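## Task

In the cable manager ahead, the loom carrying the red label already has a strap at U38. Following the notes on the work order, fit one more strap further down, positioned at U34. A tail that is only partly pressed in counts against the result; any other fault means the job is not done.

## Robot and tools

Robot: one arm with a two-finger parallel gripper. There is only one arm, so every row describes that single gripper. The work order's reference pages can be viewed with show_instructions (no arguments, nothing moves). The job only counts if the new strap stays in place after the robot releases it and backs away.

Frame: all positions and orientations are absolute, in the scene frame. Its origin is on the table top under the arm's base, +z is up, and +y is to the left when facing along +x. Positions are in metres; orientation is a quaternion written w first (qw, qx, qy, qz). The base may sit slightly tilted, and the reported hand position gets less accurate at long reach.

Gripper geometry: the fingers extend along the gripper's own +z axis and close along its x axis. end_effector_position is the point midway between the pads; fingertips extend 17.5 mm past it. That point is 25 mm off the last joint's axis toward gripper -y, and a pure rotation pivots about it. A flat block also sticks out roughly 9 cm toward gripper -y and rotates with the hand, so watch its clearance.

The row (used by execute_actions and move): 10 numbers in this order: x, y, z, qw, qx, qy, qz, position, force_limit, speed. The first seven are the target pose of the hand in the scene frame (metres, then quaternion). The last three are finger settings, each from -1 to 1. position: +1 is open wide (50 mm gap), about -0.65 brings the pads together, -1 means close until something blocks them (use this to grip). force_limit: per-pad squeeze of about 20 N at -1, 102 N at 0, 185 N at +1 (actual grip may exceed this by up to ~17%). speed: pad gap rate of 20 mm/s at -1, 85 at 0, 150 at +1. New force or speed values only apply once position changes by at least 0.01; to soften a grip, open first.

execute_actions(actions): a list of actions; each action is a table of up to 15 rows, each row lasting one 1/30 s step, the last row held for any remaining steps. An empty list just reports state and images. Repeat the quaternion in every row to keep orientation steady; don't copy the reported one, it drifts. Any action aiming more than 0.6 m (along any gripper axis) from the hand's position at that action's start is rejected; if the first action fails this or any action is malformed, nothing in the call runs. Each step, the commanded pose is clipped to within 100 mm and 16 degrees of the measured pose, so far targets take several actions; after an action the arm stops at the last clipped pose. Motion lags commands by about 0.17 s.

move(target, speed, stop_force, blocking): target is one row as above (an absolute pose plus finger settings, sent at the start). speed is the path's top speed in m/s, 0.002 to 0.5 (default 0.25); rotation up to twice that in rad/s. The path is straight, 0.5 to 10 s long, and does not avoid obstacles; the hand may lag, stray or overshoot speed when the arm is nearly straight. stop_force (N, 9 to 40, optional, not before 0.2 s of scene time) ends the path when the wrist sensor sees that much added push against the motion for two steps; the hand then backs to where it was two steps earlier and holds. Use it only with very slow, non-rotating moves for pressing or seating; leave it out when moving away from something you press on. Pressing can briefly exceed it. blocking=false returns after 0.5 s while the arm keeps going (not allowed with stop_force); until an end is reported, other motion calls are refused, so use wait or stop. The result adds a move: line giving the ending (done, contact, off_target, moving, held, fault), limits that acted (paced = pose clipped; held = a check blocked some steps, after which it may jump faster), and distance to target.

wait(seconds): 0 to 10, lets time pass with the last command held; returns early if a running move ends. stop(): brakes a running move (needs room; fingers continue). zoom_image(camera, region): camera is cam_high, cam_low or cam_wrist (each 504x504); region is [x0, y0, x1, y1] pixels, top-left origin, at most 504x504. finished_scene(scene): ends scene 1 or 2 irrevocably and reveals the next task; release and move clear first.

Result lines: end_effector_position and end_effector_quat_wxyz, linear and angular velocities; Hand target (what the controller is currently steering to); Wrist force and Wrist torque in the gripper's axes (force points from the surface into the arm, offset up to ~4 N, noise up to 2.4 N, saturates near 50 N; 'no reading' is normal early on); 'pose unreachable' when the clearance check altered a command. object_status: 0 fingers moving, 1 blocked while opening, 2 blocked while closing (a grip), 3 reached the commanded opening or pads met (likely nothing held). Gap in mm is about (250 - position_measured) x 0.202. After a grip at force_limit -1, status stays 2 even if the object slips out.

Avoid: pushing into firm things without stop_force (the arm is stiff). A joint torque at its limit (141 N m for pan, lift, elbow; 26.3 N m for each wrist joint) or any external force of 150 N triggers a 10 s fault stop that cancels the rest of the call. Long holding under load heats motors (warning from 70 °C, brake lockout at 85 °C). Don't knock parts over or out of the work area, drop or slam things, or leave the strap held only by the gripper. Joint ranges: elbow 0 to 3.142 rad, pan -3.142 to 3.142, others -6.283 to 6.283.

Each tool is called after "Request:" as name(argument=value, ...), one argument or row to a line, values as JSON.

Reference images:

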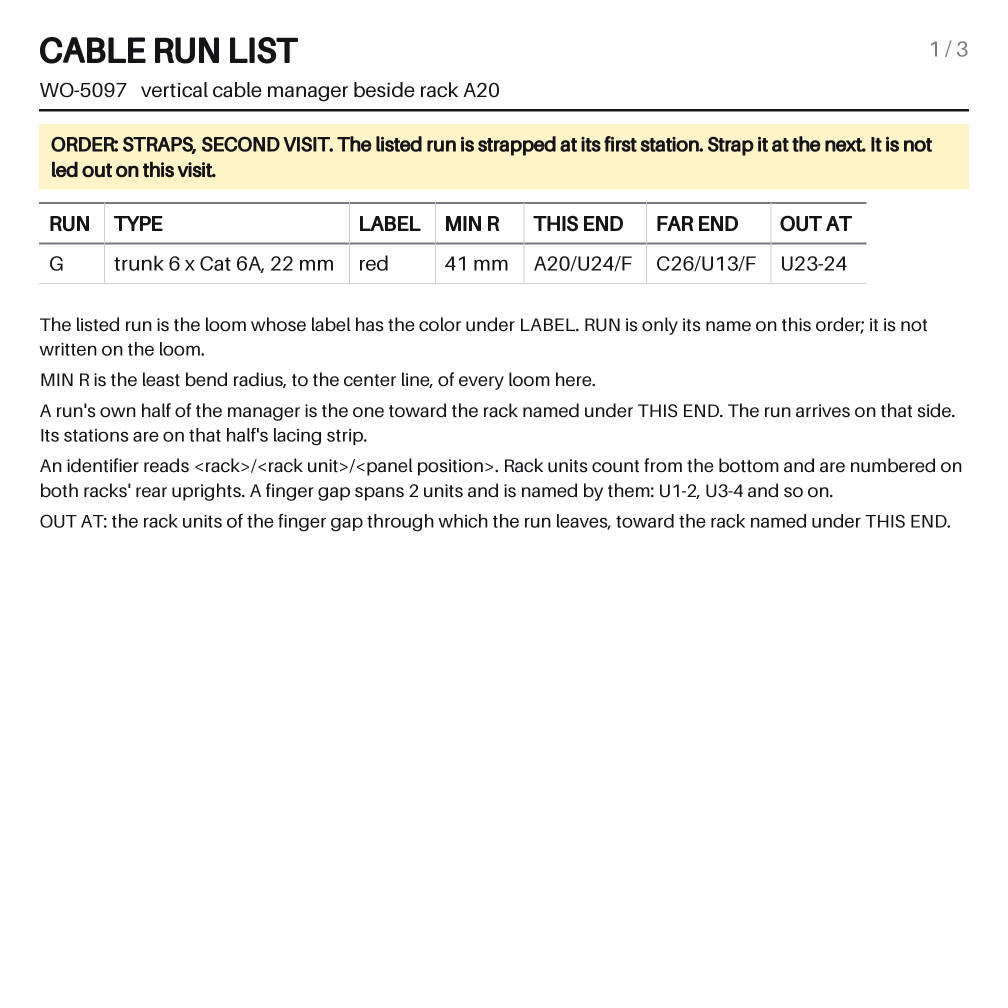

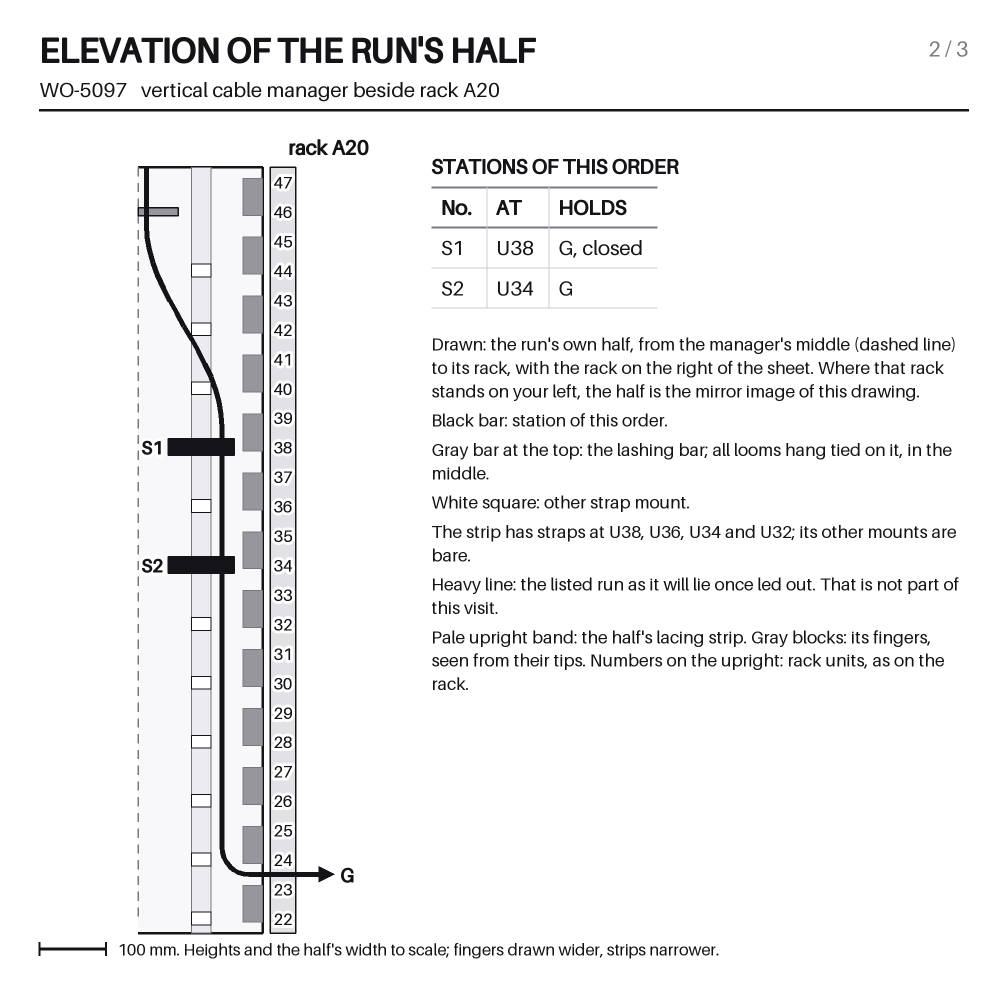

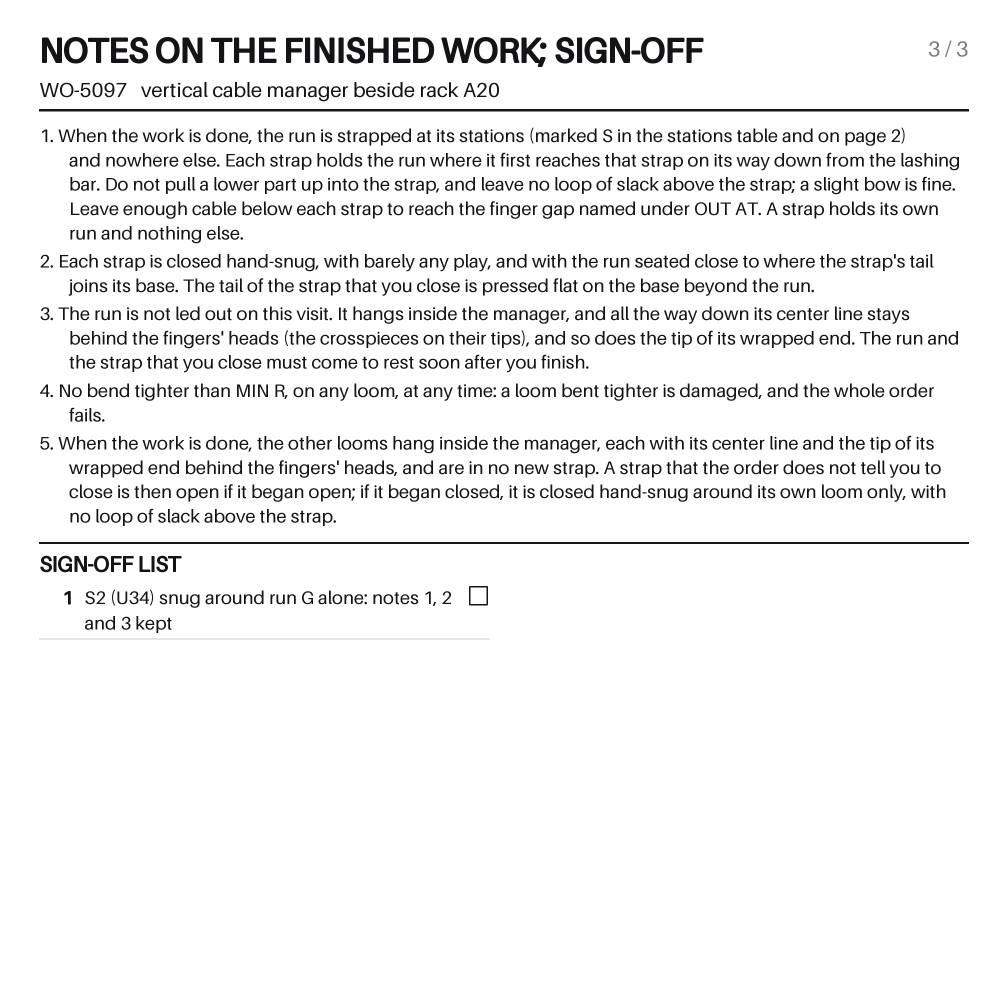

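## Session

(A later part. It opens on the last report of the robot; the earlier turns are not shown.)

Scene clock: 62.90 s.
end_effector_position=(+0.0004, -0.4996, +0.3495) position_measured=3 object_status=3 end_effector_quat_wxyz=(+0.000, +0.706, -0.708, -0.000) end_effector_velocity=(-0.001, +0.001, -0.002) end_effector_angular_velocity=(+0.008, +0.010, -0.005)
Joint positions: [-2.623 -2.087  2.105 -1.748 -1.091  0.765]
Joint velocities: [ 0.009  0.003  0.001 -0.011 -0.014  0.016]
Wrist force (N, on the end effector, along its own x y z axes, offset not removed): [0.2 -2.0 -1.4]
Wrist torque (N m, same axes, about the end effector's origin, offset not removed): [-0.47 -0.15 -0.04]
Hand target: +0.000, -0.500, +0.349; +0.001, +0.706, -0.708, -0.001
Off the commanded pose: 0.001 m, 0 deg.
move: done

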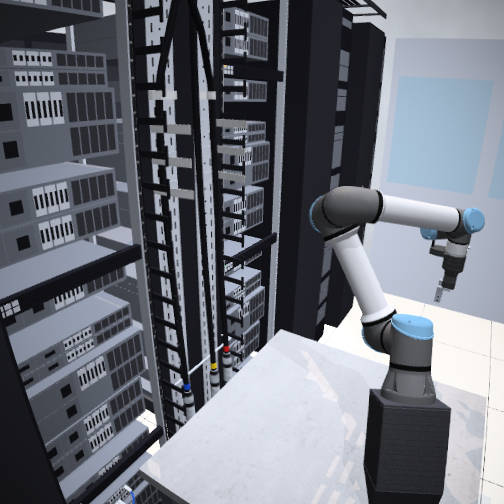

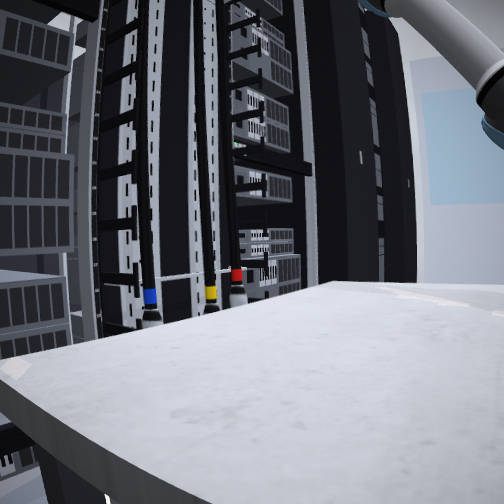

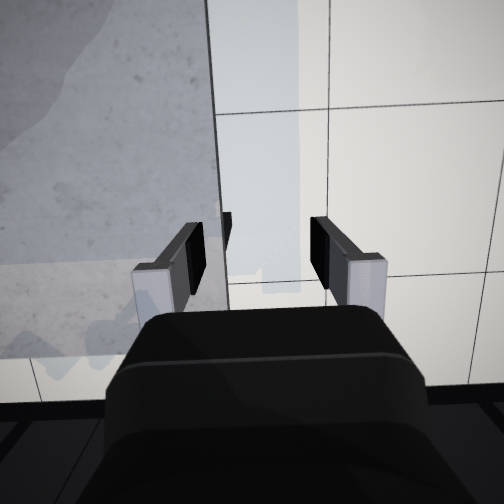

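Request:
move(
  target=[0.1,-0.62,0.12,0,-0.7071,0.7071,0,1,-0.5,0],
)

Request:
move(
  target=[0.4,-0.48,0.15,0,-0.7071,0.7071,0,1,-0.5,0],
)

Request:
move(
  target=[0.45,-0.15,0.3,0,-0.7071,0.7071,0,1,-0.5,0],
)

Scene clock: 68.00 s.
end_effector_position=(+0.0999, -0.6197, +0.1200) position_measured=3 object_status=3 end_effector_quat_wxyz=(+0.000, +0.707, -0.707, -0.000) end_effector_velocity=(-0.000, -0.001, -0.002) end_effector_angular_velocity=(+0.000, +0.001, +0.000)
Joint positions: [-2.019 -1.453  2.023 -2.547 -1.266  1.39 ]
Joint velocities: [ 0.002  0.006 -0.004 -0.002 -0.002  0.002]
Wrist force (N, on the end effector, along its own x y z axes, offset not removed): [0.7 0.8 1.2]
Wrist torque (N m, same axes, about the end effector's origin, offset not removed): [-0.10 -0.25 0.08]
Hand target: +0.100, -0.620, +0.120; +0.000, +0.707, -0.707, -0.000
Off the commanded pose: 0.000 m, 0 deg.
move: done

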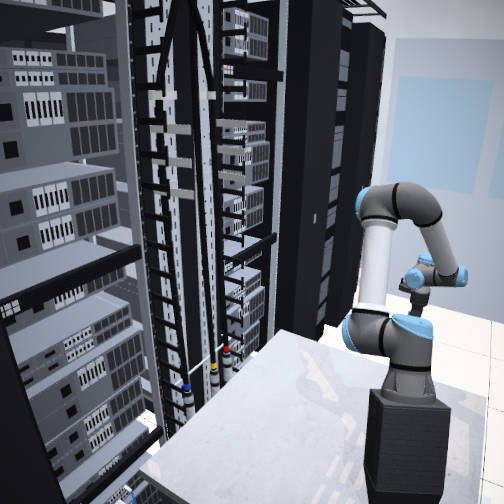

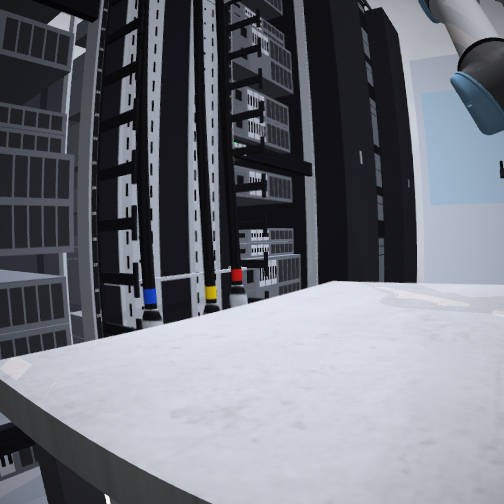

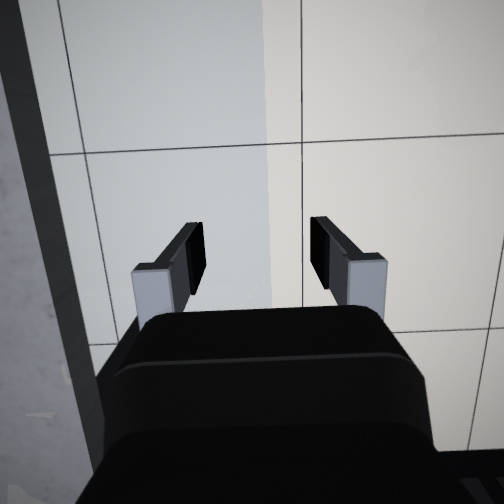

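Scene clock: 69.97 s.
end_effector_position=(+0.3997, -0.4800, +0.1501) position_measured=3 object_status=3 end_effector_quat_wxyz=(+0.000, +0.707, -0.707, -0.000) end_effector_velocity=(+0.001, +0.000, +0.000) end_effector_angular_velocity=(-0.001, +0.002, -0.001)
Joint positions: [-1.328 -1.544  2.072 -2.603 -1.58   2.015]
Joint velocities: [ 0.005  0.002 -0.002  0.001 -0.004  0.005]
Wrist force (N, on the end effector, along its own x y z axes, offset not removed): [3.5 -0.9 0.0]
Wrist torque (N m, same axes, about the end effector's origin, offset not removed): [-0.14 -0.69 -0.08]
Hand target: +0.400, -0.480, +0.150; +0.000, +0.707, -0.707, -0.000
Off the commanded pose: 0.000 m, 0 deg.
move: done

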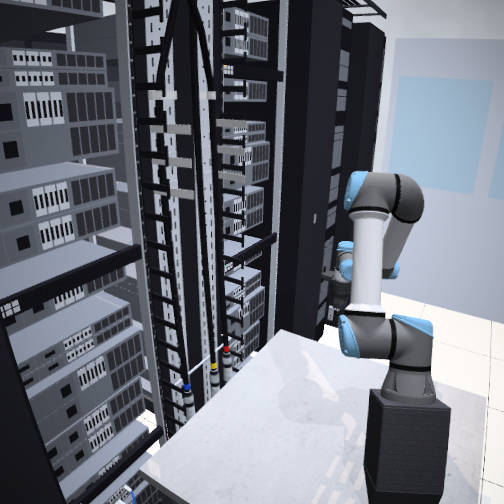

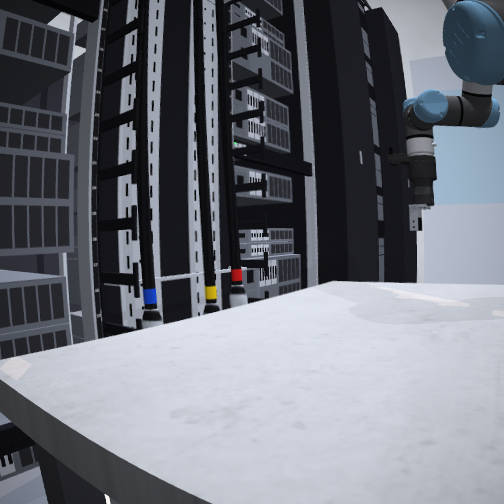

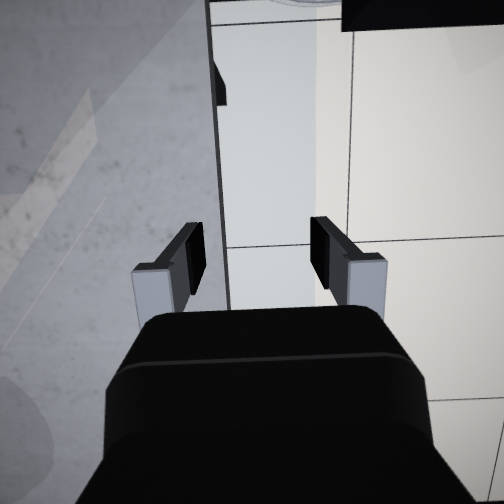

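Scene clock: 72.07 s.
end_effector_position=(+0.4497, -0.1504, +0.3001) position_measured=3 object_status=3 end_effector_quat_wxyz=(+0.000, +0.707, -0.707, +0.000) end_effector_velocity=(+0.000, +0.002, +0.001) end_effector_angular_velocity=(-0.001, +0.004, -0.002)
Joint positions: [-0.523 -1.882  2.324 -2.372 -1.933  2.756]
Joint velocities: [ 0.01   0.004 -0.004  0.008 -0.006  0.013]
Wrist force (N, on the end effector, along its own x y z axes, offset not removed): [1.4 -1.1 -1.5]
Wrist torque (N m, same axes, about the end effector's origin, offset not removed): [-0.16 -0.31 -0.01]
Hand target: +0.450, -0.150, +0.300; +0.001, +0.707, -0.707, +0.000
Off the commanded pose: 0.000 m, 0 deg.
move: done

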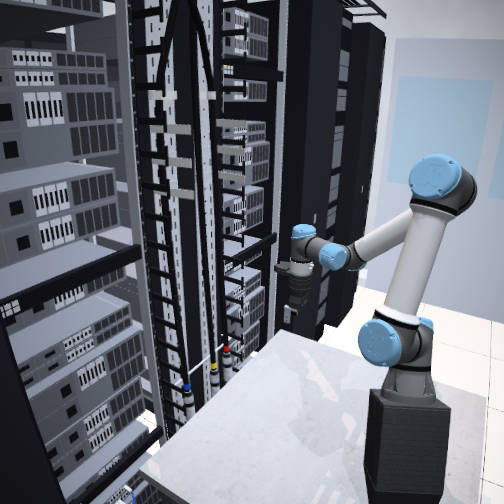

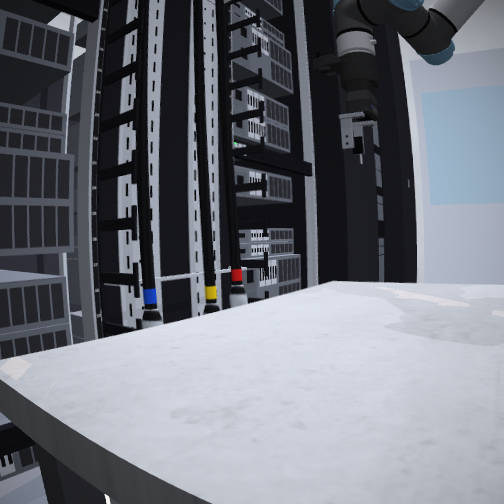

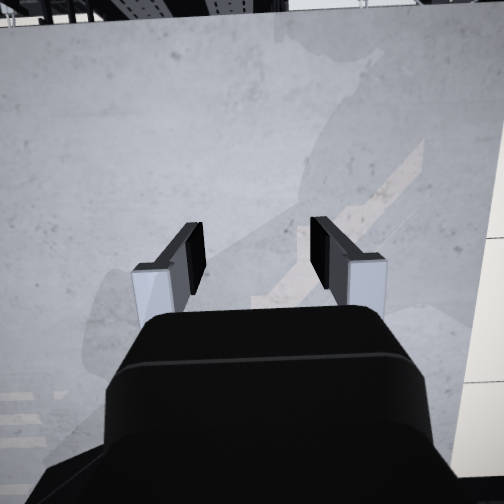

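Request:
move(
  target=[0.52,-0.12,0.75,0.5,-0.5,0.5,-0.5,1,-0.5,0],
)

Scene clock: 78.43 s.
end_effector_position=(+0.5203, -0.1201, +0.7496) position_measured=3 object_status=3 end_effector_quat_wxyz=(+0.501, -0.500, +0.500, -0.499) end_effector_velocity=(+0.001, +0.000, +0.002) end_effector_angular_velocity=(+0.002, -0.007, -0.003)
Joint positions: [-0.365 -2.169  2.407 -3.584 -1.366  2.721]
Joint velocities: [ 0.012  0.012 -0.004 -0.015 -0.011  0.001]
Wrist force (N, on the end effector, along its own x y z axes, offset not removed): [3.1 -2.4 0.1]
Wrist torque (N m, same axes, about the end effector's origin, offset not removed): [-0.41 -0.63 -0.08]
Hand target: +0.520, -0.120, +0.750; +0.501, -0.500, +0.500, -0.499
Off the commanded pose: 0.001 m, 0 deg.
move: done

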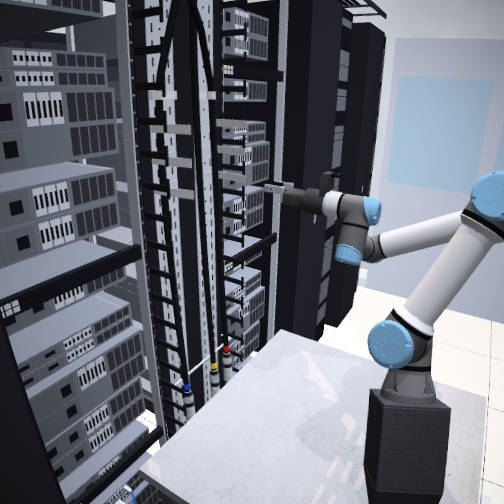

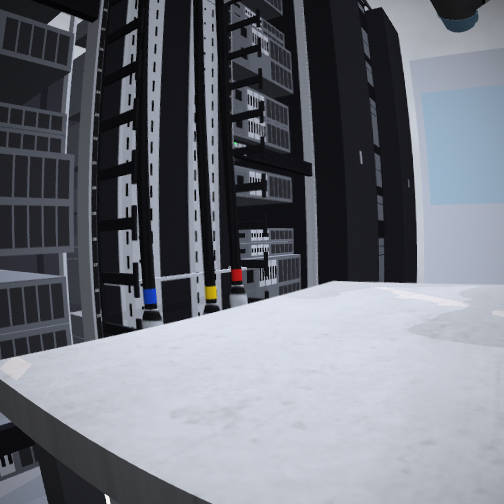

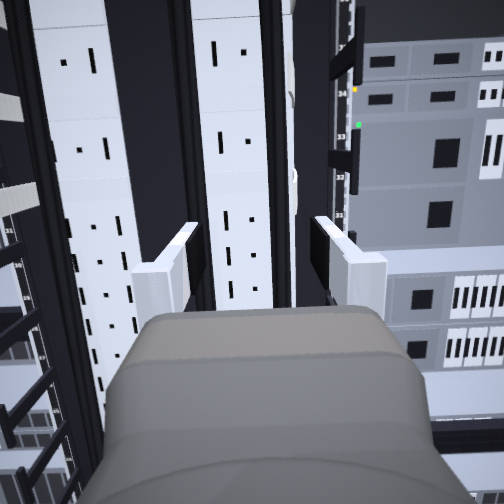

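Request:
move(
  target=[0.55,-0.08,0.88,0.5,-0.5,0.5,-0.5,1,-0.5,0],
)

Scene clock: 82.43 s.
end_effector_position=(+0.5498, -0.0797, +0.8799) position_measured=3 object_status=3 end_effector_quat_wxyz=(+0.500, -0.500, +0.499, -0.500) end_effector_velocity=(+0.002, -0.000, +0.002) end_effector_angular_velocity=(+0.001, +0.005, -0.010)
Joint positions: [ 0.197 -1.942  2.031 -3.446 -1.916  2.602]
Joint velocities: [ 0.014  0.011 -0.012 -0.001 -0.025 -0.003]
Wrist force (N, on the end effector, along its own x y z axes, offset not removed): [-2.3 0.2 0.6]
Wrist torque (N m, same axes, about the end effector's origin, offset not removed): [-0.01 0.42 0.20]
Hand target: +0.550, -0.080, +0.880; +0.500, -0.500, +0.500, -0.500
Off the commanded pose: 0.000 m, 0 deg.
move: done

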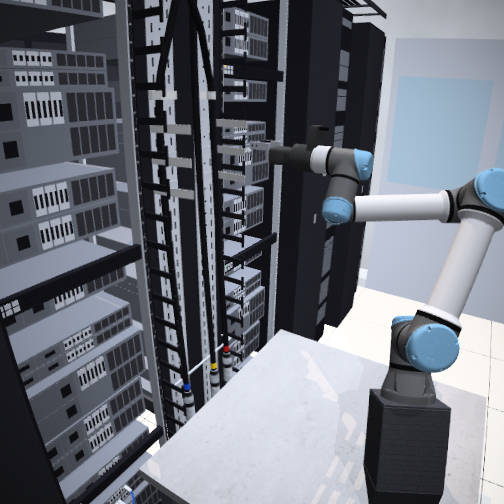

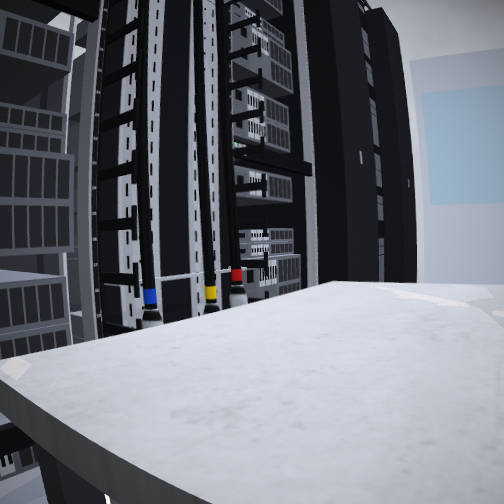

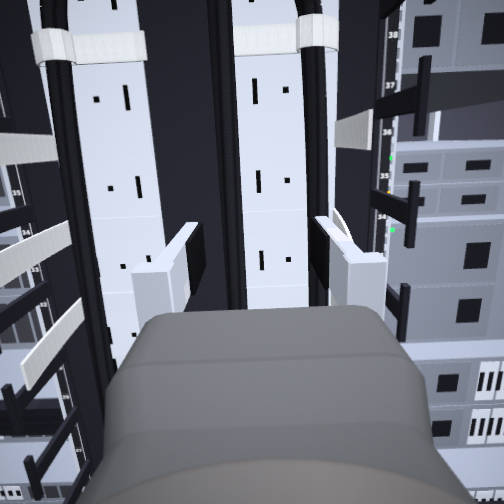

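Request:
move(
  target=[0.6,-0.195,0.85,0.5,-0.5,0.5,-0.5,-1,-0.5,0.5],
)

Scene clock: 93.33 s.
end_effector_position=(+0.5999, -0.1951, +0.8499) position_measured=252 object_status=3 end_effector_quat_wxyz=(+0.500, -0.500, +0.501, -0.500) end_effector_velocity=(+0.002, -0.003, -0.000) end_effector_angular_velocity=(-0.001, -0.005, +0.009)
Joint positions: [-0.422 -2.062  2.009 -3.299 -1.313  2.733]
Joint velocities: [-0.028 -0.001 -0.003  0.001  0.037  0.005]
Wrist force (N, on the end effector, along its own x y z axes, offset not removed): [2.1 -1.3 0.3]
Wrist torque (N m, same axes, about the end effector's origin, offset not removed): [-0.23 -0.52 -0.13]
Hand target: +0.600, -0.195, +0.850; +0.500, -0.500, +0.500, -0.500
Off the commanded pose: 0.000 m, 0 deg.
move: done

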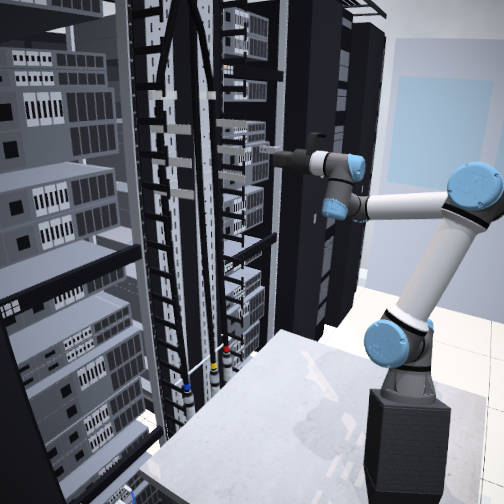

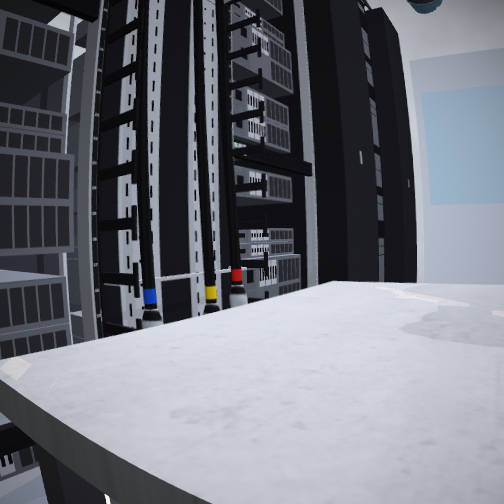

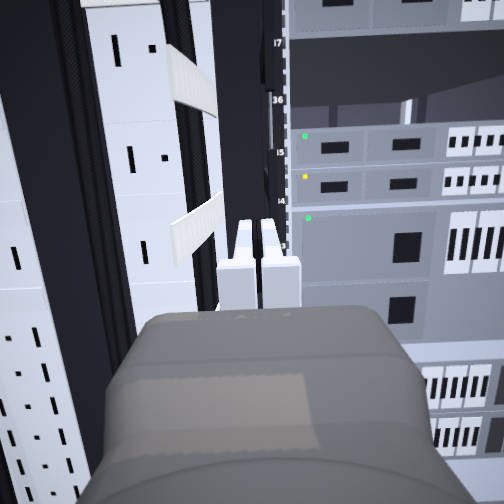

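Request:
move(
  target=[0.655,-0.185,0.85,0.5,-0.5,0.5,-0.5,-1,-0.5,0.5],
  speed=0.1,
)

Request:
zoom_image(
  camera="cam_high",
  region=[190, 80, 330, 220],
)

Scene clock: 102.33 s.
end_effector_position=(+0.6548, -0.1849, +0.8500) position_measured=252 object_status=3 end_effector_quat_wxyz=(+0.500, -0.500, +0.500, -0.500) end_effector_velocity=(+0.002, +0.001, +0.001) end_effector_angular_velocity=(+0.001, -0.000, +0.000)
Joint positions: [-0.323 -1.898  1.899 -3.348 -1.408  2.711]
Joint velocities: [ 0.004  0.006 -0.005 -0.    -0.004 -0.   ]
Wrist force (N, on the end effector, along its own x y z axes, offset not removed): [-0.8 3.6 0.3]
Wrist torque (N m, same axes, about the end effector's origin, offset not removed): [0.51 -0.08 0.05]
Hand target: +0.655, -0.185, +0.850; +0.500, -0.500, +0.500, -0.500
Off the commanded pose: 0.000 m, 0 deg.
move: done

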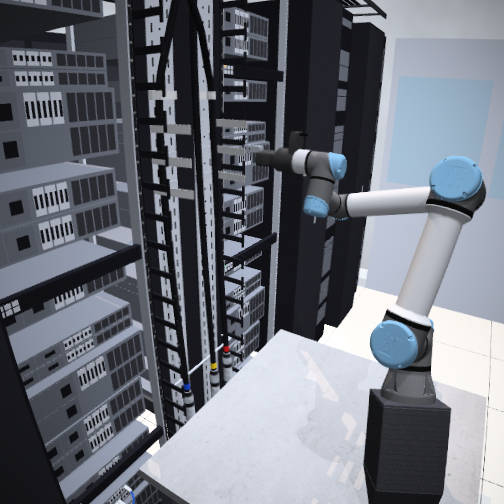

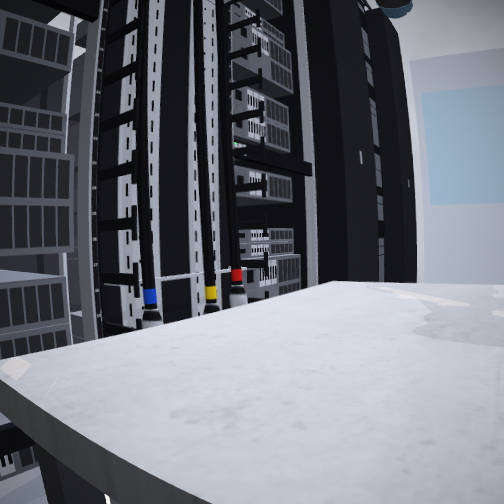

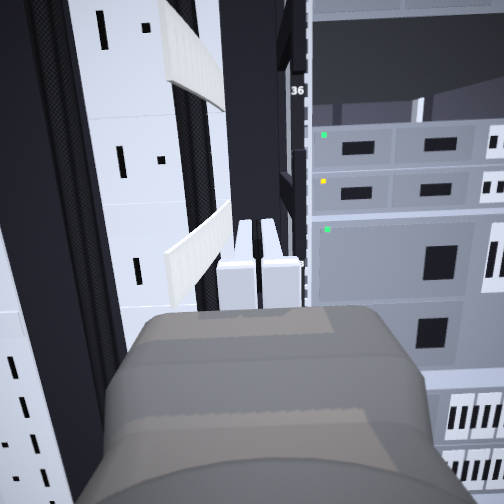

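Region (190, 80, 330, 220) of cam_high's 504x504 image, scaled by 3.600, with more detail than that image has.

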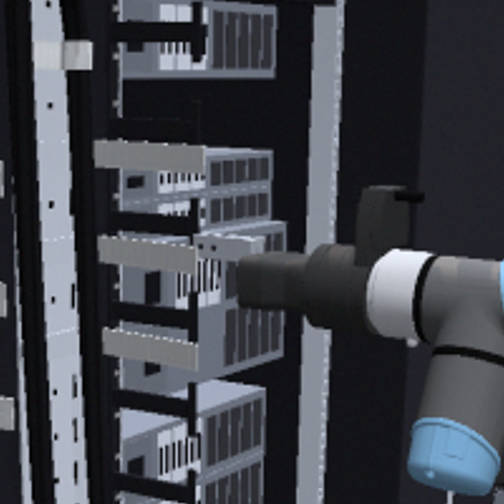

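Request:
move(
  target=[0.685,-0.18,0.838,0.5,-0.5,0.5,-0.5,-1,-0.5,0.5],
  speed=0.05,
)

Request:
move(
  target=[0.70,-0.14,0.838,0.5,-0.5,0.5,-0.5,-1,-0.5,0.5],
  speed=0.05,
)

Request:
zoom_image(
  camera="cam_high",
  region=[190, 80, 330, 220],
)

Scene clock: 106.90 s.
end_effector_position=(+0.6848, -0.1800, +0.8381) position_measured=252 object_status=3 end_effector_quat_wxyz=(+0.500, -0.500, +0.500, -0.500) end_effector_velocity=(+0.002, +0.000, +0.000) end_effector_angular_velocity=(-0.000, -0.002, -0.001)
Joint positions: [-0.306 -1.814  1.857 -3.39  -1.424  2.707]
Joint velocities: [ 0.001  0.005 -0.004 -0.003 -0.001 -0.   ]
Wrist force (N, on the end effector, along its own x y z axes, offset not removed): [0.6 -1.2 2.1]
Wrist torque (N m, same axes, about the end effector's origin, offset not removed): [-0.26 -0.27 0.12]
Hand target: +0.685, -0.180, +0.838; +0.500, -0.500, +0.500, -0.500
Off the commanded pose: 0.000 m, 0 deg.
move: done

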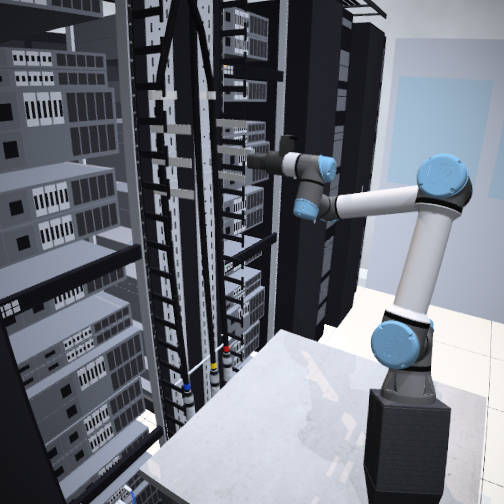

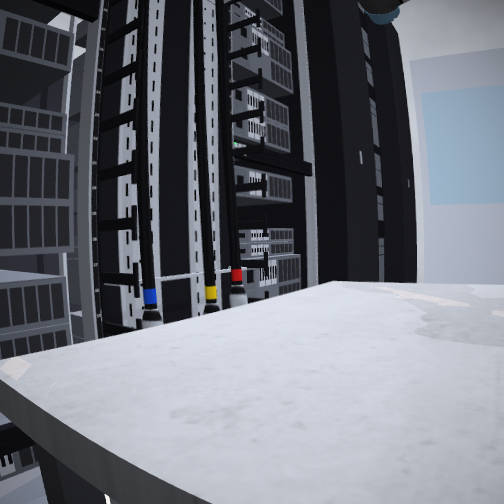

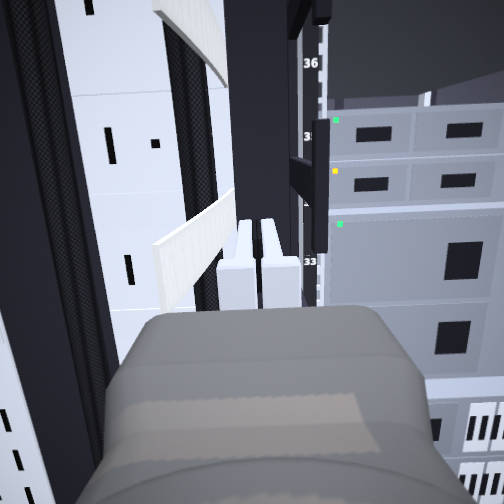

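Scene clock: 108.17 s.
end_effector_position=(+0.6999, -0.1401, +0.8380) position_measured=252 object_status=3 end_effector_quat_wxyz=(+0.500, -0.500, +0.500, -0.500) end_effector_velocity=(+0.001, +0.002, -0.000) end_effector_angular_velocity=(-0.000, +0.001, -0.001)
Joint positions: [-0.177 -1.732  1.831 -3.443 -1.551  2.681]
Joint velocities: [ 0.006  0.005 -0.002 -0.003 -0.007 -0.001]
Wrist force (N, on the end effector, along its own x y z axes, offset not removed): [2.1 0.9 2.6]
Wrist torque (N m, same axes, about the end effector's origin, offset not removed): [0.30 -0.52 0.00]
Hand target: +0.700, -0.140, +0.838; +0.500, -0.500, +0.500, -0.500
Off the commanded pose: 0.000 m, 0 deg.
move: done

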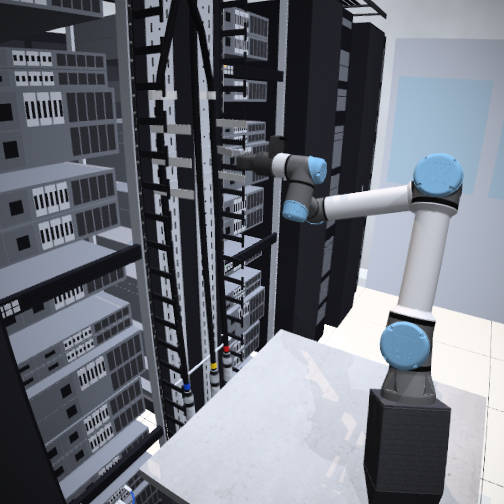

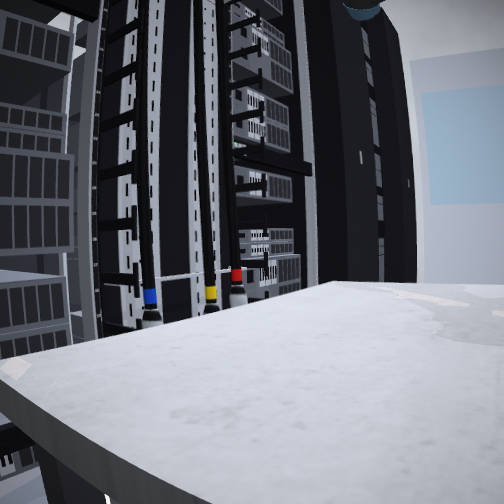

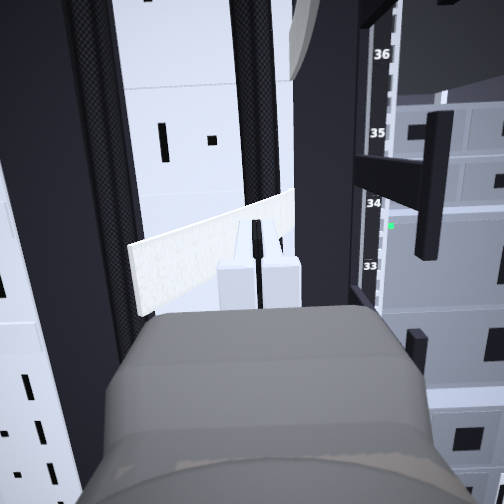

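Region (190, 80, 330, 220) of cam_high's 504x504 image, scaled by 3.600, with more detail than that image has.

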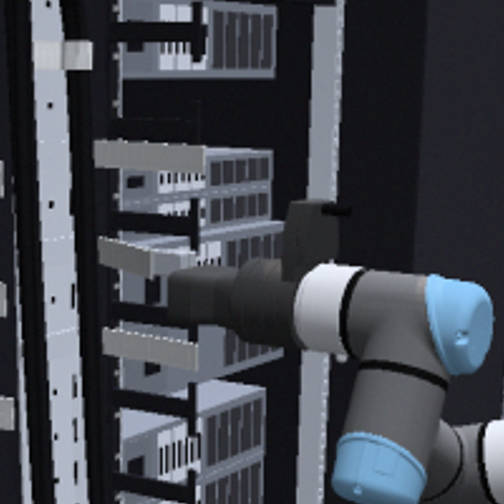

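Request:
move(
  target=[0.735,-0.135,0.838,0.5,-0.5,0.5,-0.5,-1,-0.5,0.5],
  speed=0.03,
  stop_force=10,
)

Request:
zoom_image(
  camera="cam_high",
  region=[180, 100, 280, 200],
)

Scene clock: 112.20 s.
end_effector_position=(+0.7348, -0.1350, +0.8380) position_measured=252 object_status=3 end_effector_quat_wxyz=(+0.500, -0.500, +0.500, -0.500) end_effector_velocity=(+0.002, +0.000, +0.001) end_effector_angular_velocity=(-0.000, -0.001, -0.001)
Joint positions: [-0.161 -1.645  1.743 -3.442 -1.566  2.678]
Joint velocities: [ 0.001  0.004 -0.005 -0.    -0.001 -0.001]
Wrist force (N, on the end effector, along its own x y z axes, offset not removed): [1.4 2.1 -1.1]
Wrist torque (N m, same axes, about the end effector's origin, offset not removed): [0.10 -0.30 -0.06]
Hand target: +0.735, -0.135, +0.838; +0.500, -0.500, +0.500, -0.500
Off the commanded pose: 0.000 m, 0 deg.
move: done

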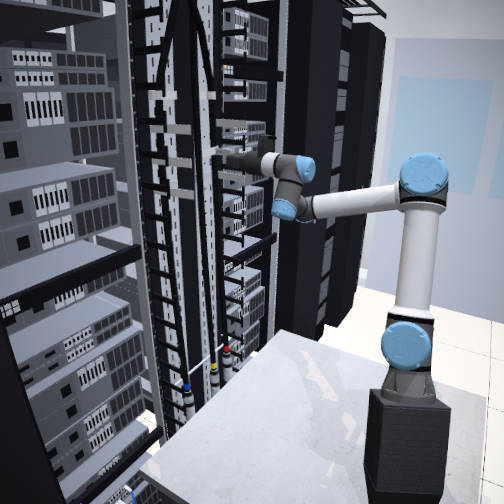

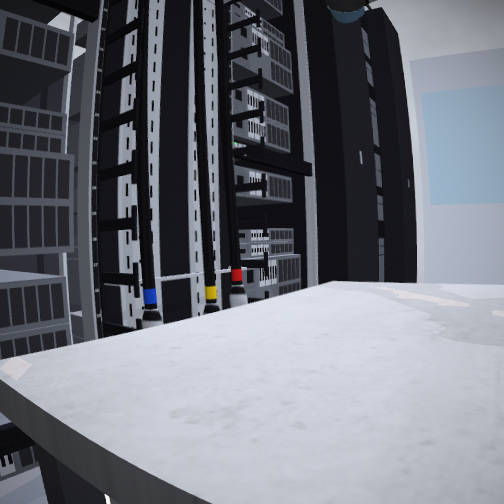

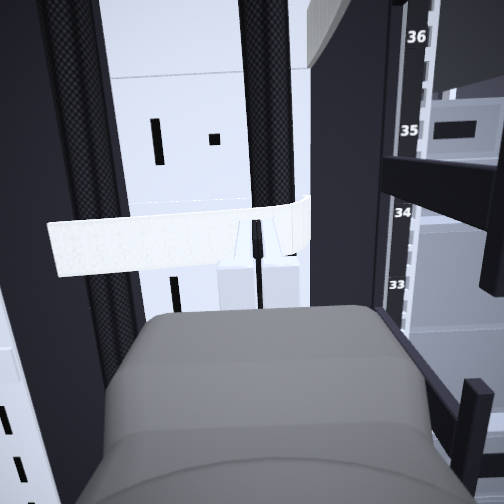

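Region (180, 100, 280, 200) of cam_high's 504x504 image, scaled by 5.040, with more detail than that image has.

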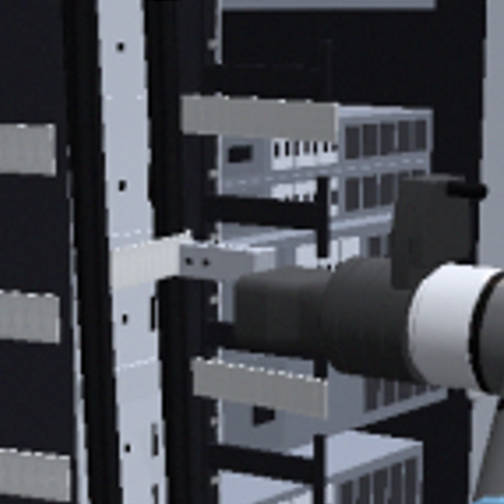

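Request:
move(
  target=[0.737,-0.119,0.84,0.5,-0.5,0.5,-0.5,-1,-0.5,0.5],
  speed=0.03,
)

Request:
move(
  target=[0.79,-0.119,0.84,0.5,-0.5,0.5,-0.5,-1,-0.5,0.5],
  speed=0.008,
  stop_force=12,
)

Request:
zoom_image(
  camera="cam_high",
  region=[180, 100, 280, 200],
)

Scene clock: 116.30 s.
end_effector_position=(+0.7370, -0.1192, +0.8400) position_measured=252 object_status=3 end_effector_quat_wxyz=(+0.500, -0.500, +0.500, -0.500) end_effector_velocity=(+0.000, +0.001, +0.000) end_effector_angular_velocity=(+0.000, -0.001, -0.001)
Joint positions: [-0.117 -1.622  1.734 -3.456 -1.609  2.669]
Joint velocities: [ 0.004  0.003 -0.002 -0.002 -0.005 -0.001]
Wrist force (N, on the end effector, along its own x y z axes, offset not removed): [-1.0 -3.5 0.1]
Wrist torque (N m, same axes, about the end effector's origin, offset not removed): [-0.60 0.20 0.09]
Hand target: +0.737, -0.119, +0.840; +0.500, -0.500, +0.500, -0.500
Off the commanded pose: 0.000 m, 0 deg.
move: done

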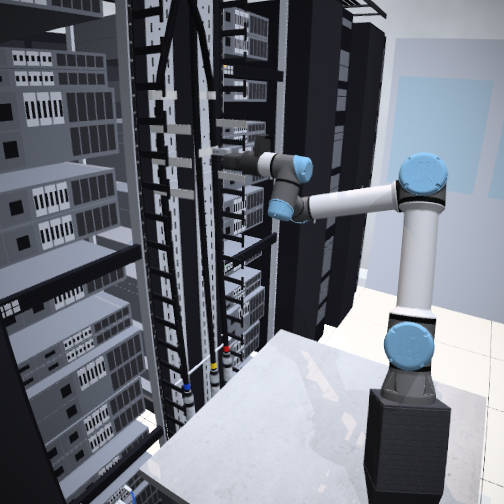

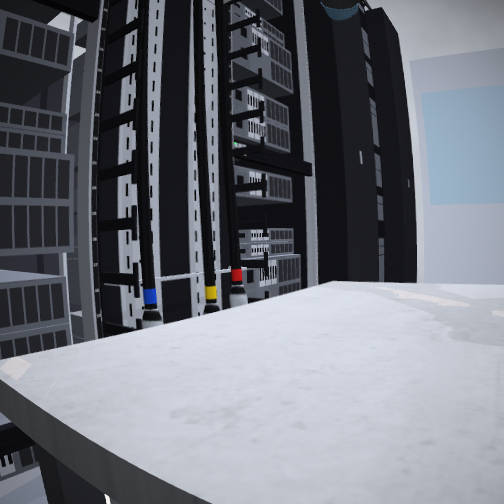

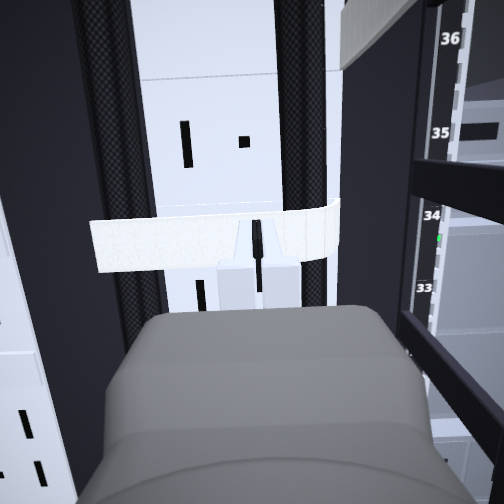

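Scene clock: 120.40 s.
end_effector_position=(+0.7666, -0.1190, +0.8401) position_measured=252 object_status=3 end_effector_quat_wxyz=(+0.500, -0.500, +0.500, -0.500) end_effector_velocity=(-0.003, +0.001, +0.000) end_effector_angular_velocity=(+0.000, +0.001, +0.002)
Joint positions: [-0.12  -1.556  1.653 -3.442 -1.606  2.67 ]
Joint velocities: [ 0.002 -0.007  0.008  0.    -0.001 -0.   ]
Wrist force (N, on the end effector, along its own x y z axes, offset not removed): [-5.4 1.6 -26.6]
Wrist torque (N m, same axes, about the end effector's origin, offset not removed): [-0.45 -0.15 0.02]
Hand target: +0.766, -0.119, +0.840; +0.500, -0.500, +0.500, -0.500
Off the commanded pose: 0.023 m, 0 deg.
move: contact

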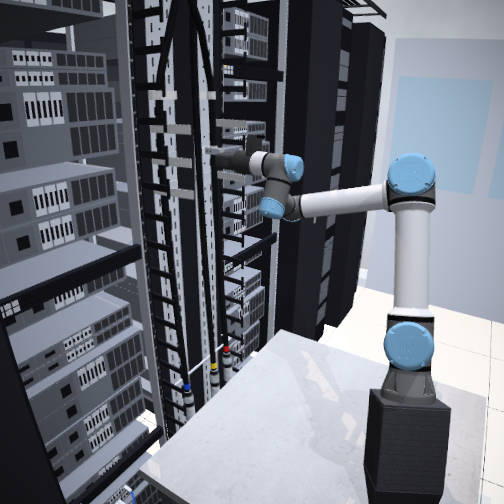

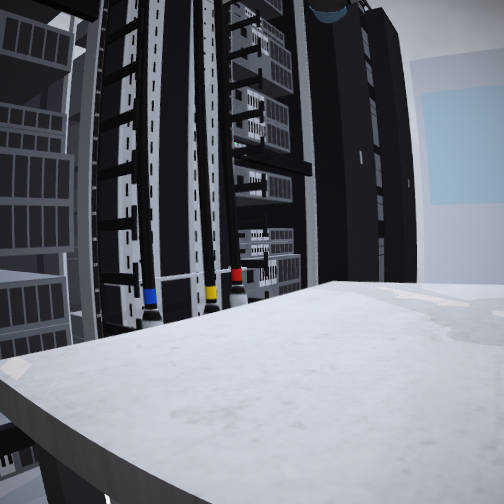

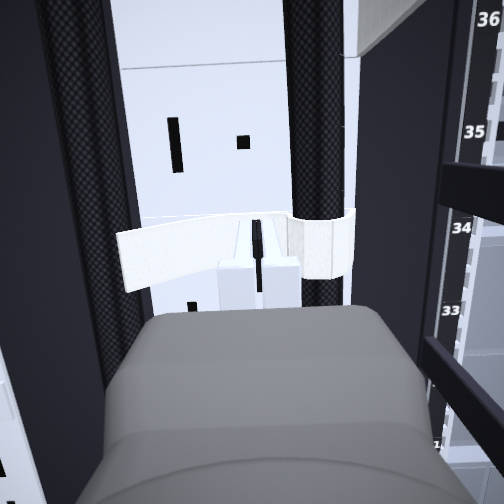

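Region (180, 100, 280, 200) of cam_high's 504x504 image, scaled by 5.040, with more detail than that image has.

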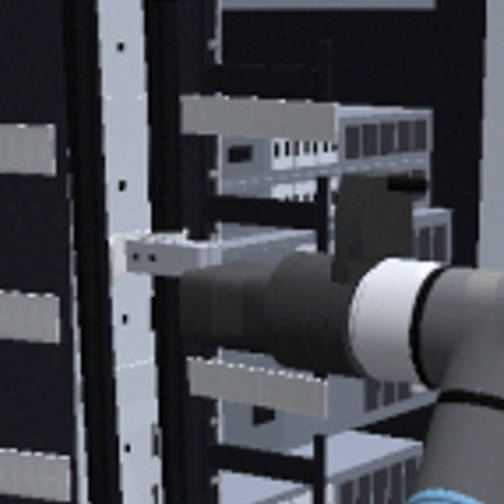

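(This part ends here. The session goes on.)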